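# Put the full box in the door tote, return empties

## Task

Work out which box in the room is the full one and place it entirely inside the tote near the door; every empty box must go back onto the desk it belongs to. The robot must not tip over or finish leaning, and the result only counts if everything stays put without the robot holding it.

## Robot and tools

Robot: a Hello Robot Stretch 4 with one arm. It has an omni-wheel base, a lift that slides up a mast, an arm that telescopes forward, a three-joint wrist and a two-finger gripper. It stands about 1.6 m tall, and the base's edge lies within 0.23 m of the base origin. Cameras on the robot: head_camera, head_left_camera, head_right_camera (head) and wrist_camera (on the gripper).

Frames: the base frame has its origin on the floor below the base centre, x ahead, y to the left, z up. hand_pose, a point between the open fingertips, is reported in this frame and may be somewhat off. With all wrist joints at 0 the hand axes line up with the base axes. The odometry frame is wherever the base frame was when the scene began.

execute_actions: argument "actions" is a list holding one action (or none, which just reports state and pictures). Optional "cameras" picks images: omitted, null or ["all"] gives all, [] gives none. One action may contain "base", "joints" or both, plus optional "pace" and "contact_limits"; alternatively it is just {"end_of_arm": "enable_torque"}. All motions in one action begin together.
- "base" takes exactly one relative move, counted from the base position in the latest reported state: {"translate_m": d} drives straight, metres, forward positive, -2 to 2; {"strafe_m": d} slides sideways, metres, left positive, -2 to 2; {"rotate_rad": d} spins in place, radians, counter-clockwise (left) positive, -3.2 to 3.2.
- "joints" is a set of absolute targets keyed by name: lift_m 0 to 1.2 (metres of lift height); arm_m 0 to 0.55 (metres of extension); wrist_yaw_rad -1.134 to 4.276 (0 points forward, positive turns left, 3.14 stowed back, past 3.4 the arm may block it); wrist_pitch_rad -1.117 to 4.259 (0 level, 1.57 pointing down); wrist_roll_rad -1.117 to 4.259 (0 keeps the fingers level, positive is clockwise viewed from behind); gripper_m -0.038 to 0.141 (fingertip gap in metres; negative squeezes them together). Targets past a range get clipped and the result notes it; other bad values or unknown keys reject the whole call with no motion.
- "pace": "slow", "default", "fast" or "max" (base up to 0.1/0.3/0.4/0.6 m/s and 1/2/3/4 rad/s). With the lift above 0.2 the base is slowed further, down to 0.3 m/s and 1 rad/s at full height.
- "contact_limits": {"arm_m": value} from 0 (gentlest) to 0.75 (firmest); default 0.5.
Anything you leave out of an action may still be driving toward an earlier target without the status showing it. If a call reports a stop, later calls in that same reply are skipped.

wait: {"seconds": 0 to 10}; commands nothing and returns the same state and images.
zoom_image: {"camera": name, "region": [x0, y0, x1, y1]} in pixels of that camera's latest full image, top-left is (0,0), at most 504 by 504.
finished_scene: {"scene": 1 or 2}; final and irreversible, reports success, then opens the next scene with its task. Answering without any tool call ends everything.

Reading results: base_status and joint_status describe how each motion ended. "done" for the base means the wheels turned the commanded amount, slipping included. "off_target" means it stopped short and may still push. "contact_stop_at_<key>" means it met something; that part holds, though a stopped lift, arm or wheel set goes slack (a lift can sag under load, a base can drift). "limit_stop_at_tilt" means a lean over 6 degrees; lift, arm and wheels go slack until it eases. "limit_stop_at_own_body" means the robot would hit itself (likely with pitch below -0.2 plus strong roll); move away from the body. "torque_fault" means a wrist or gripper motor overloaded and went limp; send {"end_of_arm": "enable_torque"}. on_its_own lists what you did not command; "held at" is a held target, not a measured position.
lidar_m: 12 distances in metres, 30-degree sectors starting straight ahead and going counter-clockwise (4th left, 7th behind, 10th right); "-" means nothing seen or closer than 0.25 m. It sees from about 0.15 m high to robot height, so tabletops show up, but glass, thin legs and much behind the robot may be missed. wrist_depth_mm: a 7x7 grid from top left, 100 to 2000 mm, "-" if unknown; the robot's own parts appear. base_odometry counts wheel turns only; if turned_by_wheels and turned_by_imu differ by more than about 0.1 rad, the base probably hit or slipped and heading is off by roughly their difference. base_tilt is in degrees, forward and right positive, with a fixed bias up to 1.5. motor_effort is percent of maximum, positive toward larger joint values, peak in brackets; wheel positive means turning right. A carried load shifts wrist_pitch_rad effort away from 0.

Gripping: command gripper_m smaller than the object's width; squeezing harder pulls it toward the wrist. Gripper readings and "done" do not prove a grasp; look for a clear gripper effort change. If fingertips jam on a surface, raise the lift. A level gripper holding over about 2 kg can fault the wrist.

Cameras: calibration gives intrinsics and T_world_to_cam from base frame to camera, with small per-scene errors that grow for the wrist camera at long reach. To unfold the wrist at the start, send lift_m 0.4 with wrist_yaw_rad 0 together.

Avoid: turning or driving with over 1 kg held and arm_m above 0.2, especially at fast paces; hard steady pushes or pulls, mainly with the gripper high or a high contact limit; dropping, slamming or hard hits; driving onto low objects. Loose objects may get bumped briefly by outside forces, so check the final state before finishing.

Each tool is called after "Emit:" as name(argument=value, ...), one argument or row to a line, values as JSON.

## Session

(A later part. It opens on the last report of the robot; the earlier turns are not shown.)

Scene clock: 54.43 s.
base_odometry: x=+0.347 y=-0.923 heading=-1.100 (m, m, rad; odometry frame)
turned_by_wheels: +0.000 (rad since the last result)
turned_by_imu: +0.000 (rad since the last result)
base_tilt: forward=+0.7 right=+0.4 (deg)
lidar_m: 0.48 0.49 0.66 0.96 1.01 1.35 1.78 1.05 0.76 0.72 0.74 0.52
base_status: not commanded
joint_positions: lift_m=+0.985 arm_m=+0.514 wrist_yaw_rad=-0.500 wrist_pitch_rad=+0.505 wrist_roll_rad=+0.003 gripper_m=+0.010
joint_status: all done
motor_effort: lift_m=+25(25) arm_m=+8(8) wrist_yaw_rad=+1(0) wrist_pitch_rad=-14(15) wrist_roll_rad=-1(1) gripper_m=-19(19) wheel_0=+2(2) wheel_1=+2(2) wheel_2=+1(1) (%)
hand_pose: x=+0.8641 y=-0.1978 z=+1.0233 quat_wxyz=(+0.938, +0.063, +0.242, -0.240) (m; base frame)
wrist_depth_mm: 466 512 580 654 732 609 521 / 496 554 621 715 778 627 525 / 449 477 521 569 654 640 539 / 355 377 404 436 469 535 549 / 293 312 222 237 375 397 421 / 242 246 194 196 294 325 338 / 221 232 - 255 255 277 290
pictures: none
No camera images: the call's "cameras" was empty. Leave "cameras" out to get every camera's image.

Emit:
execute_actions(
  actions=[
    {"joints":{"lift_m":1.02,"gripper_m":-0.005,"arm_m":0.05,"wrist_yaw_rad":0}},
  ],
  cameras=["wrist_camera"],
)

Emit:
execute_actions(
  actions=[
    {"base":{"translate_m":-1.1}},
  ],
  cameras=[],
)

Emit:
execute_actions(
  actions=[
    {"base":{"rotate_rad":3.08},"joints":{"lift_m":0.5},"pace":"slow"},
  ],
  cameras=[],
)

Emit:
execute_actions(
  actions=[
    {"base":{"strafe_m":0.36},"joints":{"lift_m":0.45}},
  ],
  cameras=["head_camera","wrist_camera"],
)

Scene clock: 57.73 s.
base_odometry: x=+0.347 y=-0.923 heading=-1.100 (m, m, rad; odometry frame)
turned_by_wheels: +0.000 (rad since the last result)
turned_by_imu: -0.001 (rad since the last result)
base_tilt: forward=+0.6 right=+0.4 (deg)
lidar_m: 0.49 0.50 0.68 0.96 1.01 1.35 1.78 1.04 0.74 0.72 0.74 0.53
base_status: not commanded
joint_positions: lift_m=+1.020 arm_m=+0.051 wrist_yaw_rad=+0.000 wrist_pitch_rad=+0.505 wrist_roll_rad=+0.003 gripper_m=-0.004
joint_status: all done
motor_effort: lift_m=+24(25) arm_m=-8(9) wrist_yaw_rad=-1(7) wrist_pitch_rad=-16(15) wrist_roll_rad=-1(1) gripper_m=-25(28) wheel_0=+2(2) wheel_1=+2(2) wheel_2=+1(1) (%)
hand_pose: x=+0.4747 y=-0.0875 z=+1.0582 quat_wxyz=(+0.968, +0.001, +0.250, +0.000) (m; base frame)
wrist_depth_mm: 917 917 917 946 946 946 878 / 707 768 866 960 1008 1025 842 / 521 554 603 654 741 891 831 / 413 439 469 504 544 591 715 / 342 357 219 234 433 459 488 / 294 303 190 193 340 375 392 / 1160 1205 - 741 960 904 723
pictures: wrist_camera
camera_calibration (this result's frames):
wrist_camera: T_world_to_cam=[[0.0157263, -0.992686, 0.119698, -0.236968], [-0.51553, -0.110624, -0.849701, 1.18488], [0.856727, -0.0483451, -0.513499, 0.36231], [0, 0, 0, 1]] pos_world=[0.304167, -0.0866434, 1.2212]
Images, in order (width x height): wrist_camera 616x392.

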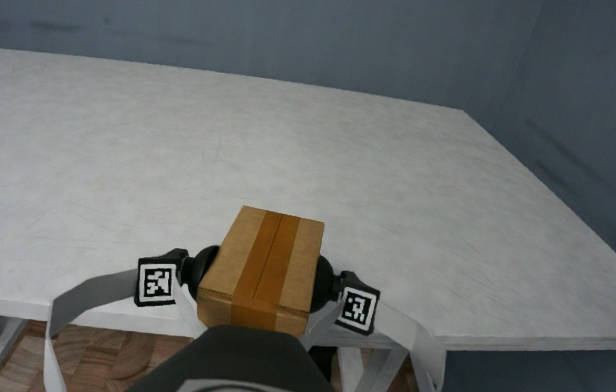

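Scene clock: 62.90 s.
base_odometry: x=-0.152 y=+0.057 heading=-1.100 (m, m, rad; odometry frame)
turned_by_wheels: +0.000 (rad since the last result)
turned_by_imu: -0.001 (rad since the last result)
base_tilt: forward=+0.6 right=+0.4 (deg)
lidar_m: 1.59 1.37 0.99 0.93 0.96 1.36 0.73 0.77 0.81 0.73 0.77 1.07
base_status: done
joint_positions: lift_m=+1.020 arm_m=+0.051 wrist_yaw_rad=+0.000 wrist_pitch_rad=+0.505 wrist_roll_rad=+0.003 gripper_m=-0.004
joint_status: not commanded
motor_effort: lift_m=+24(24) arm_m=-8(8) wrist_yaw_rad=+0(1) wrist_pitch_rad=-16(16) wrist_roll_rad=-1(1) gripper_m=-22(28) wheel_0=-3(8) wheel_1=-3(6) wheel_2=+0(14) (%)
hand_pose: x=+0.4747 y=-0.0874 z=+1.0582 quat_wxyz=(+0.968, +0.001, +0.250, +0.000) (m; base frame)
wrist_depth_mm: 1430 1336 1430 1708 1921 1255 917 / 1618 - - - 1708 1229 878 / 1661 - - 1863 1863 1182 866 / 1756 1983 - - - 1160 854 / 1537 1618 219 234 1808 1098 831 / 1255 1281 190 192 1366 1060 798 / 1182 1205 - 1336 1366 1008 788
pictures: none
No camera images: the call's "cameras" was empty. Leave "cameras" out to get every camera's image.

Scene clock: 67.40 s.
base_odometry: x=-0.152 y=+0.057 heading=+1.979 (m, m, rad; odometry frame)
turned_by_wheels: +3.079 (rad since the last result)
turned_by_imu: +3.139 (rad since the last result)
base_tilt: forward=+0.6 right=+0.4 (deg)
lidar_m: 0.72 0.69 0.81 0.72 0.74 1.03 1.77 1.48 1.00 0.93 0.97 1.43
base_status: done
joint_positions: lift_m=+0.500 arm_m=+0.051 wrist_yaw_rad=+0.000 wrist_pitch_rad=+0.505 wrist_roll_rad=+0.003 gripper_m=-0.004
joint_status: all done
motor_effort: lift_m=+17(21) arm_m=-8(8) wrist_yaw_rad=-1(0) wrist_pitch_rad=-16(16) wrist_roll_rad=-2(1) gripper_m=-28(21) wheel_0=-3(8) wheel_1=-4(6) wheel_2=-3(6) (%)
hand_pose: x=+0.4747 y=-0.0874 z=+0.5388 quat_wxyz=(+0.968, +0.001, +0.250, +0.000) (m; base frame)
wrist_depth_mm: 931 931 946 960 991 1008 1025 / 976 991 1025 1025 1060 1078 1098 / 1060 1078 1138 1138 1182 1182 1205 / 1078 1118 1182 1229 1255 1336 1336 / 831 842 219 233 1138 1205 1281 / 603 627 190 192 878 991 1042 / 647 676 - 778 768 842 866
pictures: none
No camera images: the call's "cameras" was empty. Leave "cameras" out to get every camera's image.

Scene clock: 69.93 s.
base_odometry: x=-0.483 y=-0.086 heading=+1.979 (m, m, rad; odometry frame)
turned_by_wheels: +0.000 (rad since the last result)
turned_by_imu: +0.000 (rad since the last result)
base_tilt: forward=+0.6 right=+0.4 (deg)
lidar_m: 0.70 0.63 0.43 0.37 0.38 0.52 1.23 1.66 1.38 1.30 1.31 0.70
base_status: done
joint_positions: lift_m=+0.450 arm_m=+0.051 wrist_yaw_rad=+0.000 wrist_pitch_rad=+0.505 wrist_roll_rad=+0.003 gripper_m=-0.004
joint_status: all done
motor_effort: lift_m=+18(19) arm_m=-8(8) wrist_yaw_rad=+0(0) wrist_pitch_rad=-15(16) wrist_roll_rad=-1(0) gripper_m=-28(26) wheel_0=+0(12) wheel_1=+0(10) wheel_2=+0(6) (%)
hand_pose: x=+0.4747 y=-0.0874 z=+0.4887 quat_wxyz=(+0.968, +0.001, +0.250, +0.000) (m; base frame)
wrist_depth_mm: 866 917 917 931 960 960 991 / 878 991 976 1008 1025 1042 1078 / 917 1078 1098 1118 1118 1138 1182 / 931 1060 1118 1182 1205 1255 1281 / 809 854 219 234 1060 1118 1182 / 661 699 190 193 820 904 946 / 627 640 - 668 715 778 809
pictures: head_camera, wrist_camera
camera_calibration (this result's frames):
wrist_camera: T_world_to_cam=[[0.0159474, -0.992683, 0.119693, -0.168846], [-0.515423, -0.110739, -0.849751, 0.700977], [0.856788, -0.0481411, -0.513417, 0.0698162], [0, 0, 0, 1]] pos_world=[0.304175, -0.0866244, 0.65171]
Images, in order (width x height): head_camera 420x560, wrist_camera 616x392.

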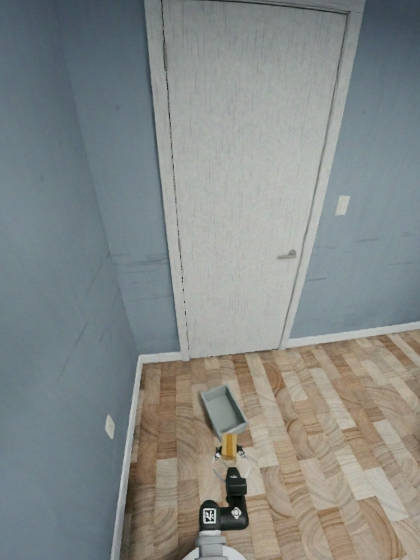

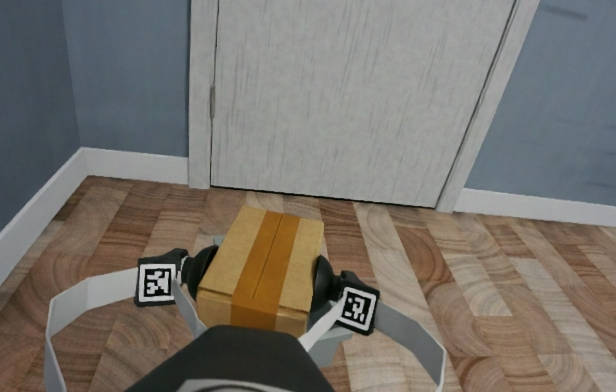

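Emit:
zoom_image(
  camera="head_camera",
  region=[170, 370, 280, 480],
)

Region (170, 370, 280, 480) of head_camera's 420x560 image, scaled by 4.582, with more detail than that image has.

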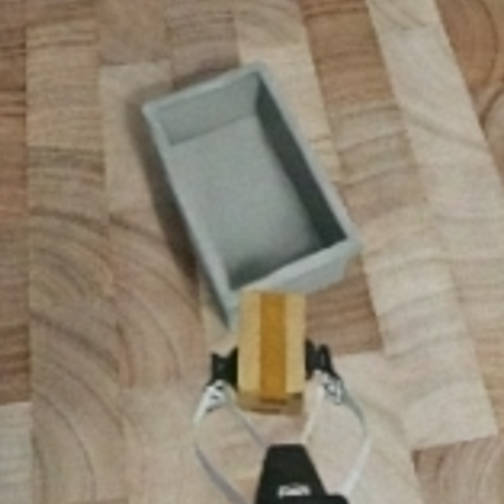

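Emit:
execute_actions(
  actions=[
    {"base":{"strafe_m":-0.045},"joints":{"wrist_yaw_rad":0.35,"wrist_pitch_rad":0.8,"arm_m":0.16}},
  ],
  cameras=[],
)

Emit:
execute_actions(
  actions=[
    {"base":{"translate_m":0.3},"joints":{"lift_m":0.33}},
  ],
  cameras=["head_camera","head_right_camera","wrist_camera"],
)

Scene clock: 73.43 s.
base_odometry: x=-0.442 y=-0.068 heading=+1.979 (m, m, rad; odometry frame)
turned_by_wheels: +0.000 (rad since the last result)
turned_by_imu: -0.001 (rad since the last result)
base_tilt: forward=+0.6 right=+0.4 (deg)
lidar_m: 0.68 0.72 0.45 0.43 0.43 0.59 1.35 1.68 1.34 1.23 1.28 0.75
base_status: done
joint_positions: lift_m=+0.450 arm_m=+0.159 wrist_yaw_rad=+0.350 wrist_pitch_rad=+0.804 wrist_roll_rad=+0.003 gripper_m=-0.004
joint_status: all done
motor_effort: lift_m=+18(18) arm_m=+8(9) wrist_yaw_rad=+0(8) wrist_pitch_rad=-11(17) wrist_roll_rad=-1(0) gripper_m=-25(26) wheel_0=+2(10) wheel_1=-2(8) wheel_2=+0(1) (%)
hand_pose: x=+0.5476 y=-0.0134 z=+0.4206 quat_wxyz=(+0.906, -0.067, +0.385, +0.160) (m; base frame)
wrist_depth_mm: 597 778 991 931 831 778 732 / 621 842 1025 1008 946 854 809 / 676 820 891 946 976 946 891 / 699 750 788 768 831 917 946 / 640 668 218 234 750 788 831 / 554 580 190 193 544 699 732 / 535 554 - 597 603 634 661
pictures: none
No camera images: the call's "cameras" was empty. Leave "cameras" out to get every camera's image.

Scene clock: 75.90 s.
base_odometry: x=-0.561 y=+0.207 heading=+1.979 (m, m, rad; odometry frame)
turned_by_wheels: +0.000 (rad since the last result)
turned_by_imu: +0.000 (rad since the last result)
base_tilt: forward=+0.6 right=+0.4 (deg)
lidar_m: 0.34 0.75 0.51 0.46 0.49 0.60 1.44 1.91 1.33 1.23 1.61 0.41
base_status: done
joint_positions: lift_m=+0.330 arm_m=+0.159 wrist_yaw_rad=+0.350 wrist_pitch_rad=+0.804 wrist_roll_rad=+0.003 gripper_m=-0.004
joint_status: all done
motor_effort: lift_m=+18(20) arm_m=+8(8) wrist_yaw_rad=-1(0) wrist_pitch_rad=-11(13) wrist_roll_rad=-1(0) gripper_m=-25(28) wheel_0=+2(6) wheel_1=+3(6) wheel_2=-1(12) (%)
hand_pose: x=+0.5475 y=-0.0135 z=+0.3007 quat_wxyz=(+0.906, -0.067, +0.386, +0.160) (m; base frame)
wrist_depth_mm: 627 715 676 603 554 508 480 / 640 768 750 661 615 564 525 / 647 691 715 741 691 627 585 / 580 609 634 676 699 699 661 / 521 535 218 234 615 647 668 / 452 466 190 193 424 569 591 / 433 449 - 477 392 512 530
pictures: head_camera, head_right_camera, wrist_camera
camera_calibration (this result's frames):
wrist_camera: T_world_to_cam=[[0.387756, -0.915208, 0.109724, -0.273655], [-0.659701, -0.358679, -0.660412, 0.605623], [0.64377, 0.183694, -0.742843, 0.10319], [0, 0, 0, 1]] pos_world=[0.439211, -0.0521819, 0.506641]
Images, in order (width x height): head_camera 420x560, head_right_camera 420x672, wrist_camera 616x392.

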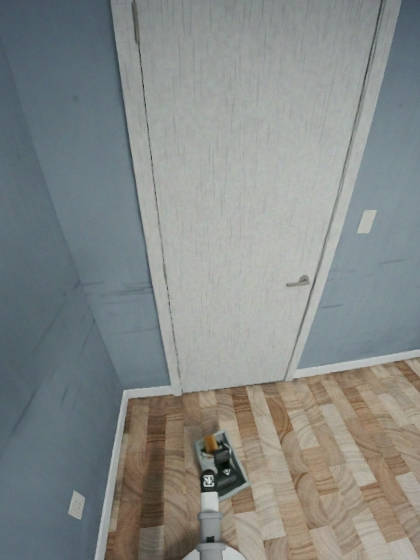

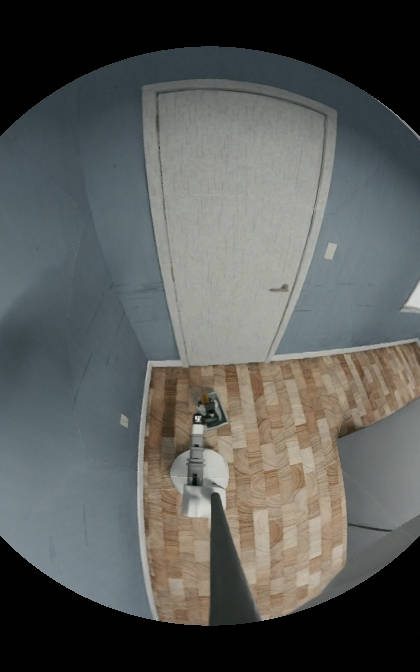

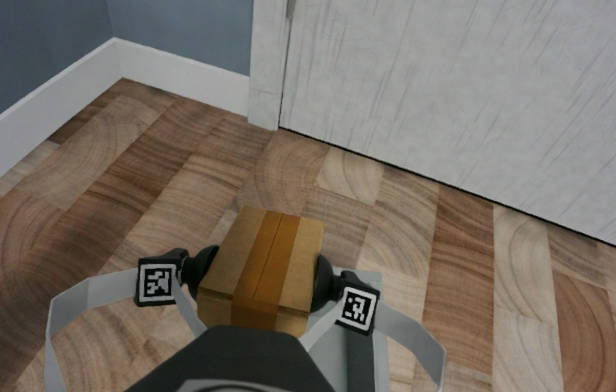

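Emit:
execute_actions(
  actions=[
    {"joints":{"lift_m":0.23},"pace":"slow"},
  ],
  cameras=["head_camera","wrist_camera"],
)

Emit:
zoom_image(
  camera="head_camera",
  region=[170, 410, 280, 520],
)

Scene clock: 77.87 s.
base_odometry: x=-0.561 y=+0.207 heading=+1.979 (m, m, rad; odometry frame)
turned_by_wheels: +0.000 (rad since the last result)
turned_by_imu: +0.000 (rad since the last result)
base_tilt: forward=+0.7 right=+0.4 (deg)
lidar_m: 0.36 0.74 0.51 0.44 0.48 0.62 1.47 1.91 1.32 1.23 1.60 0.40
base_status: not commanded
joint_positions: lift_m=+0.230 arm_m=+0.159 wrist_yaw_rad=+0.350 wrist_pitch_rad=+0.804 wrist_roll_rad=+0.003 gripper_m=-0.004
joint_status: all done
motor_effort: lift_m=+17(16) arm_m=+8(8) wrist_yaw_rad=-1(1) wrist_pitch_rad=-12(12) wrist_roll_rad=+0(1) gripper_m=-27(21) wheel_0=+2(2) wheel_1=+3(3) wheel_2=-1(1) (%)
hand_pose: x=+0.5475 y=-0.0135 z=+0.2007 quat_wxyz=(+0.906, -0.067, +0.386, +0.160) (m; base frame)
wrist_depth_mm: 609 691 661 591 554 512 480 / 603 640 668 661 621 564 525 / 530 554 574 615 640 634 591 / 466 488 508 530 559 585 621 / 415 433 219 235 384 512 535 / 362 375 190 193 306 455 469 / 345 357 - 382 317 413 427
pictures: head_camera, wrist_camera
camera_calibration (this result's frames):
wrist_camera: T_world_to_cam=[[0.387756, -0.915208, 0.109724, -0.262686], [-0.659701, -0.358679, -0.660412, 0.539603], [0.64377, 0.183694, -0.742843, 0.0289266], [0, 0, 0, 1]] pos_world=[0.439212, -0.0521819, 0.406671]
Images, in order (width x height): head_camera 420x560, wrist_camera 616x392.

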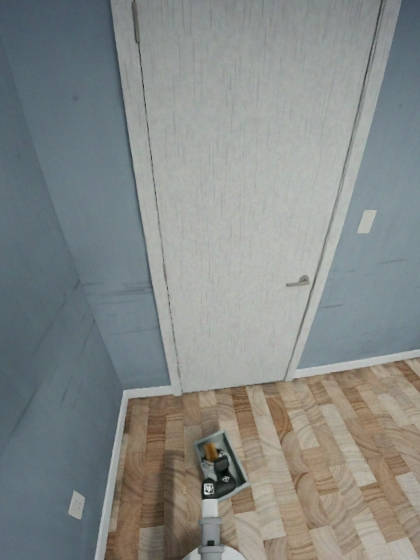

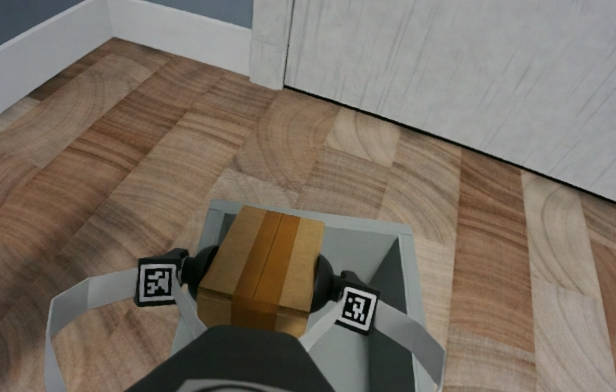

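Region (170, 410, 280, 520) of head_camera's 420x560 image, scaled by 4.582, with more detail than that image has.

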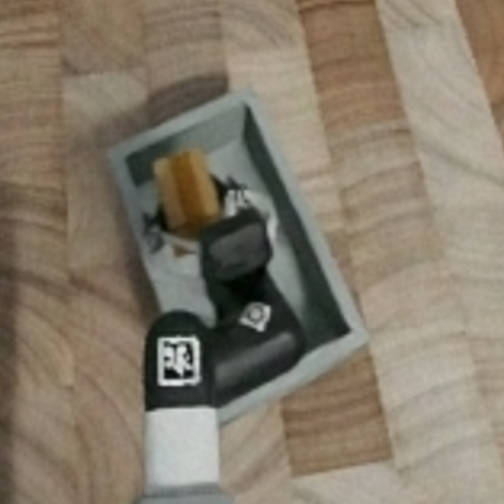

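Emit:
execute_actions(
  actions=[
    {"base":{"strafe_m":-0.035},"joints":{"arm_m":0.15},"pace":"slow"},
  ],
  cameras=[],
)

Emit:
execute_actions(
  actions=[
    {"joints":{"lift_m":0.14},"pace":"slow"},
  ],
  cameras=["head_camera","wrist_camera"],
)

Emit:
zoom_image(
  camera="head_camera",
  region=[170, 410, 280, 520],
)

Scene clock: 80.63 s.
base_odometry: x=-0.529 y=+0.221 heading=+1.979 (m, m, rad; odometry frame)
turned_by_wheels: +0.000 (rad since the last result)
turned_by_imu: +0.000 (rad since the last result)
base_tilt: forward=+0.6 right=+0.4 (deg)
lidar_m: 0.40 0.81 0.53 0.49 0.51 0.67 1.58 1.87 1.28 1.19 1.59 0.42
base_status: done
joint_positions: lift_m=+0.230 arm_m=+0.151 wrist_yaw_rad=+0.350 wrist_pitch_rad=+0.804 wrist_roll_rad=+0.003 gripper_m=-0.004
joint_status: all done
motor_effort: lift_m=+17(17) arm_m=-8(9) wrist_yaw_rad=+0(1) wrist_pitch_rad=-11(12) wrist_roll_rad=+0(1) gripper_m=-24(21) wheel_0=+4(7) wheel_1=-4(6) wheel_2=+0(0) (%)
hand_pose: x=+0.5403 y=-0.0135 z=+0.2007 quat_wxyz=(+0.906, -0.067, +0.386, +0.160) (m; base frame)
wrist_depth_mm: 640 715 661 609 569 521 488 / 609 640 668 676 627 569 535 / 530 549 585 609 647 640 591 / 469 488 366 530 559 591 615 / 415 427 220 234 477 512 535 / 364 272 190 193 312 455 469 / 347 315 - 377 287 413 430
pictures: none
No camera images: the call's "cameras" was empty. Leave "cameras" out to get every camera's image.

Scene clock: 82.27 s.
base_odometry: x=-0.529 y=+0.221 heading=+1.979 (m, m, rad; odometry frame)
turned_by_wheels: +0.000 (rad since the last result)
turned_by_imu: +0.000 (rad since the last result)
base_tilt: forward=+0.6 right=+0.4 (deg)
lidar_m: 0.60 0.80 0.55 0.50 0.51 0.66 1.56 1.87 1.29 1.20 1.60 0.43
base_status: not commanded
joint_positions: lift_m=+0.140 arm_m=+0.151 wrist_yaw_rad=+0.350 wrist_pitch_rad=+0.804 wrist_roll_rad=+0.003 gripper_m=-0.004
joint_status: all done
motor_effort: lift_m=+17(17) arm_m=-8(8) wrist_yaw_rad=-1(1) wrist_pitch_rad=-12(12) wrist_roll_rad=+0(2) gripper_m=-27(25) wheel_0=+5(4) wheel_1=-3(3) wheel_2=+0(0) (%)
hand_pose: x=+0.5403 y=-0.0135 z=+0.1107 quat_wxyz=(+0.906, -0.067, +0.386, +0.160) (m; base frame)
wrist_depth_mm: 554 591 615 609 564 521 488 / 477 492 525 554 591 574 535 / 410 421 300 307 500 535 564 / 364 351 343 347 322 455 480 / 324 216 219 234 276 397 413 / 277 183 190 193 204 355 368 / 262 216 - 298 237 319 329
pictures: head_camera, wrist_camera
camera_calibration (this result's frames):
wrist_camera: T_world_to_cam=[[0.387756, -0.915208, 0.109724, -0.250016], [-0.659701, -0.358679, -0.660412, 0.475413], [0.64377, 0.183694, -0.742843, -0.0332862], [0, 0, 0, 1]] pos_world=[0.432004, -0.0521819, 0.316675]
Images, in order (width x height): head_camera 420x560, wrist_camera 616x392.

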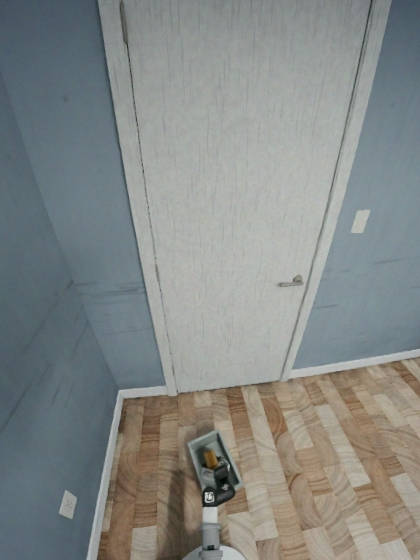

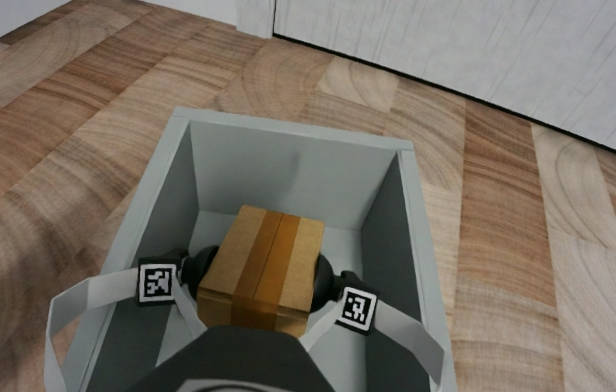

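Region (170, 410, 280, 520) of head_camera's 420x560 image, scaled by 4.582, with more detail than that image has.

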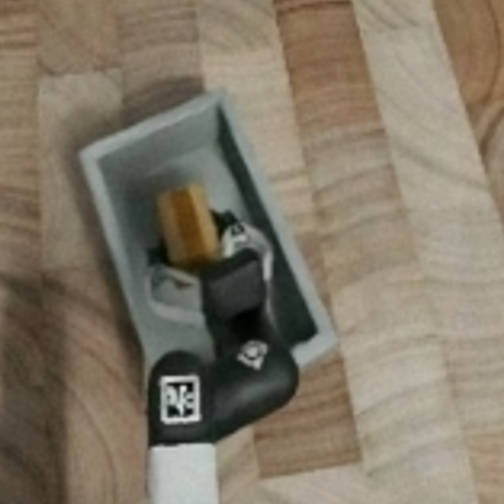

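Emit:
execute_actions(
  actions=[
    {"joints":{"lift_m":0.10,"arm_m":0.165},"pace":"slow"},
  ],
  cameras=["wrist_camera"],
)

Emit:
execute_actions(
  actions=[
    {"joints":{"lift_m":0.085},"pace":"slow"},
  ],
  cameras=["wrist_camera"],
)

Scene clock: 83.77 s.
base_odometry: x=-0.529 y=+0.221 heading=+1.979 (m, m, rad; odometry frame)
turned_by_wheels: +0.000 (rad since the last result)
turned_by_imu: +0.000 (rad since the last result)
base_tilt: forward=+0.6 right=+0.4 (deg)
lidar_m: 0.59 0.77 0.54 0.50 0.51 0.64 1.57 1.88 1.29 1.19 1.58 0.45
base_status: not commanded
joint_positions: lift_m=+0.100 arm_m=+0.164 wrist_yaw_rad=+0.350 wrist_pitch_rad=+0.804 wrist_roll_rad=+0.003 gripper_m=-0.004
joint_status: all done
motor_effort: lift_m=+17(15) arm_m=+8(9) wrist_yaw_rad=-1(0) wrist_pitch_rad=-12(13) wrist_roll_rad=-1(1) gripper_m=-23(24) wheel_0=+4(4) wheel_1=-3(3) wheel_2=+0(0) (%)
hand_pose: x=+0.5525 y=-0.0135 z=+0.0707 quat_wxyz=(+0.906, -0.067, +0.386, +0.160) (m; base frame)
wrist_depth_mm: 477 512 539 569 554 508 477 / 415 421 262 484 517 544 525 / 357 234 285 281 268 466 496 / 314 204 324 330 274 394 418 / 167 183 219 234 257 343 362 / 140 185 190 193 187 297 319 / 138 227 - 258 226 163 287
pictures: wrist_camera
camera_calibration (this result's frames):
wrist_camera: T_world_to_cam=[[0.387756, -0.915208, 0.109724, -0.250337], [-0.659701, -0.358679, -0.660412, 0.457004], [0.64377, 0.183694, -0.742843, -0.0708313], [0, 0, 0, 1]] pos_world=[0.444155, -0.0521819, 0.276662]
Images, in order (width x height): wrist_camera 616x392.

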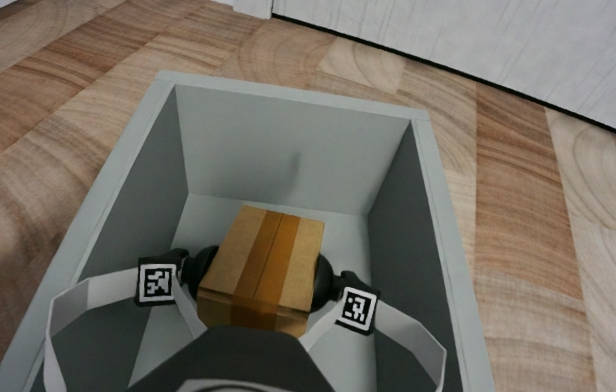

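Scene clock: 84.60 s.
base_odometry: x=-0.529 y=+0.221 heading=+1.979 (m, m, rad; odometry frame)
turned_by_wheels: +0.000 (rad since the last result)
turned_by_imu: +0.000 (rad since the last result)
base_tilt: forward=+0.6 right=+0.4 (deg)
lidar_m: 0.58 0.80 0.54 0.49 0.49 0.63 1.58 1.87 1.27 1.19 1.60 0.44
base_status: not commanded
joint_positions: lift_m=+0.085 arm_m=+0.164 wrist_yaw_rad=+0.350 wrist_pitch_rad=+0.804 wrist_roll_rad=+0.003 gripper_m=-0.004
joint_status: all done
motor_effort: lift_m=+17(17) arm_m=+8(8) wrist_yaw_rad=+0(0) wrist_pitch_rad=-10(12) wrist_roll_rad=-1(0) gripper_m=-28(24) wheel_0=+4(4) wheel_1=-4(3) wheel_2=+0(0) (%)
hand_pose: x=+0.5526 y=-0.0134 z=+0.0558 quat_wxyz=(+0.906, -0.067, +0.385, +0.160) (m; base frame)
wrist_depth_mm: 459 484 517 549 549 504 480 / 392 382 249 256 492 525 521 / 338 210 287 282 263 445 469 / 290 202 314 320 273 370 397 / 146 184 219 234 256 315 342 / 130 185 190 193 187 169 300 / 138 220 - 244 226 149 273
pictures: wrist_camera
camera_calibration (this result's frames):
wrist_camera: T_world_to_cam=[[0.387715, -0.915223, 0.109742, -0.24869], [-0.659475, -0.358593, -0.660684, 0.447134], [0.644026, 0.183785, -0.742599, -0.0820836], [0, 0, 0, 1]] pos_world=[0.444158, -0.052182, 0.261751]
Images, in order (width x height): wrist_camera 616x392.

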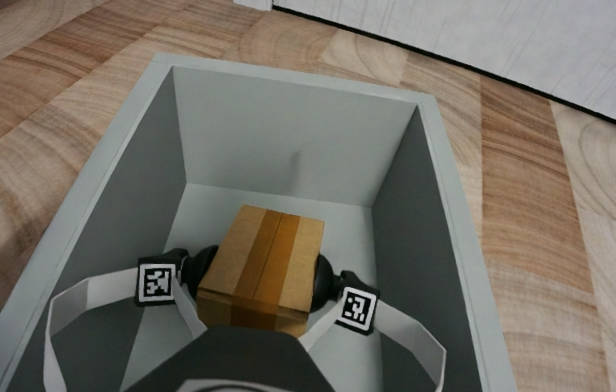

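Just touching. Release.

Emit:
execute_actions(
  actions=[
    {"joints":{"gripper_m":0.075},"pace":"slow"},
  ],
  cameras=["wrist_camera"],
)

Emit:
execute_actions(
  actions=[
    {"joints":{"lift_m":0.3}},
  ],
  cameras=["wrist_camera","head_left_camera"],
)

Scene clock: 88.03 s.
base_odometry: x=-0.529 y=+0.221 heading=+1.979 (m, m, rad; odometry frame)
turned_by_wheels: +0.000 (rad since the last result)
turned_by_imu: -0.001 (rad since the last result)
base_tilt: forward=+0.6 right=+0.4 (deg)
lidar_m: 0.59 0.82 0.55 0.49 0.52 0.65 1.57 1.87 1.28 1.19 1.61 0.44
base_status: not commanded
joint_positions: lift_m=+0.085 arm_m=+0.164 wrist_yaw_rad=+0.350 wrist_pitch_rad=+0.802 wrist_roll_rad=+0.003 gripper_m=+0.075
joint_status: all done
motor_effort: lift_m=+17(16) arm_m=+8(8) wrist_yaw_rad=+0(2) wrist_pitch_rad=-7(11) wrist_roll_rad=-1(1) gripper_m=-3(28) wheel_0=+4(4) wheel_1=-3(4) wheel_2=+0(0) (%)
hand_pose: x=+0.5528 y=-0.0134 z=+0.0561 quat_wxyz=(+0.907, -0.067, +0.385, +0.160) (m; base frame)
wrist_depth_mm: 455 488 512 549 549 508 480 / 394 384 252 257 496 530 521 / 342 211 285 281 263 445 477 / 289 203 314 319 273 375 399 / 146 194 238 245 250 319 342 / 136 183 215 215 200 169 301 / 134 220 - 247 192 149 273
pictures: wrist_camera
camera_calibration (this result's frames):
wrist_camera: T_world_to_cam=[[0.387435, -0.915334, 0.109812, -0.248616], [-0.658658, -0.358178, -0.661724, 0.447136], [0.64503, 0.184046, -0.741662, -0.0826671], [0, 0, 0, 1]] pos_world=[0.444155, -0.0521975, 0.26187]
Images, in order (width x height): wrist_camera 616x392.

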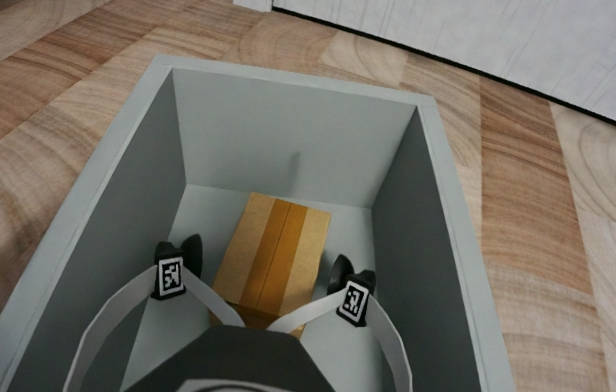

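Scene clock: 90.00 s.
base_odometry: x=-0.529 y=+0.221 heading=+1.979 (m, m, rad; odometry frame)
turned_by_wheels: +0.000 (rad since the last result)
turned_by_imu: +0.000 (rad since the last result)
base_tilt: forward=+0.6 right=+0.4 (deg)
lidar_m: 0.40 0.81 0.54 0.50 0.52 0.65 1.56 1.87 1.29 1.19 1.59 0.41
base_status: not commanded
joint_positions: lift_m=+0.300 arm_m=+0.164 wrist_yaw_rad=+0.350 wrist_pitch_rad=+0.802 wrist_roll_rad=+0.003 gripper_m=+0.075
joint_status: all done
motor_effort: lift_m=+23(24) arm_m=+8(8) wrist_yaw_rad=+0(0) wrist_pitch_rad=-7(6) wrist_roll_rad=-1(1) gripper_m=-4(3) wheel_0=+4(4) wheel_1=-4(3) wheel_2=+0(0) (%)
hand_pose: x=+0.5528 y=-0.0134 z=+0.2706 quat_wxyz=(+0.907, -0.067, +0.385, +0.160) (m; base frame)
wrist_depth_mm: 654 723 654 597 554 512 480 / 676 741 723 668 615 559 521 / 621 647 683 715 683 627 585 / 549 574 597 634 661 676 661 / 488 504 415 439 580 603 627 / 445 334 424 445 512 535 554 / 407 407 - 397 459 484 500
pictures: head_left_camera, wrist_camera
camera_calibration (this result's frames):
wrist_camera: T_world_to_cam=[[0.387427, -0.915336, 0.109816, -0.272167], [-0.658611, -0.358161, -0.661779, 0.589059], [0.645083, 0.184065, -0.741612, 0.0763349], [0, 0, 0, 1]] pos_world=[0.444163, -0.0521975, 0.476326]
Images, in order (width x height): head_left_camera 420x672, wrist_camera 616x392.

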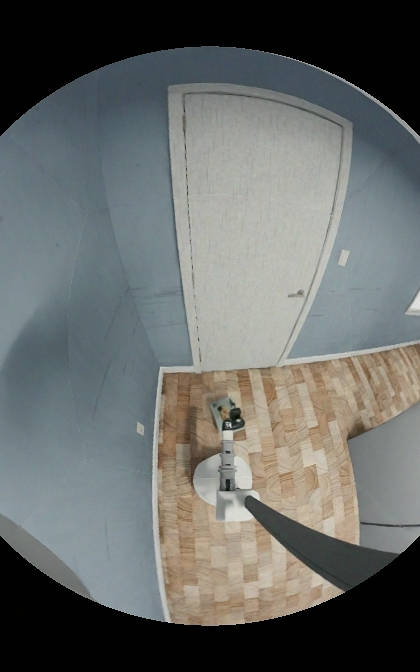

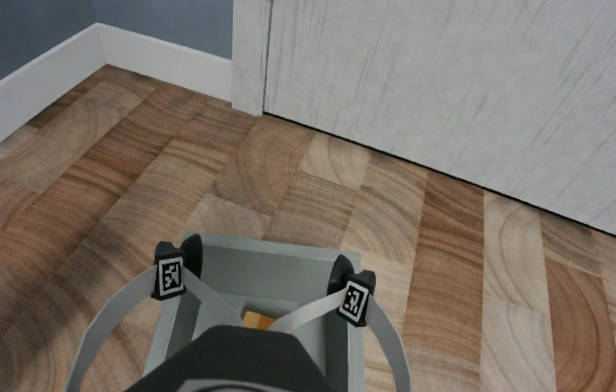

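Emit:
finished_scene(
  scene=1,
)

The scene is finished: the task was done.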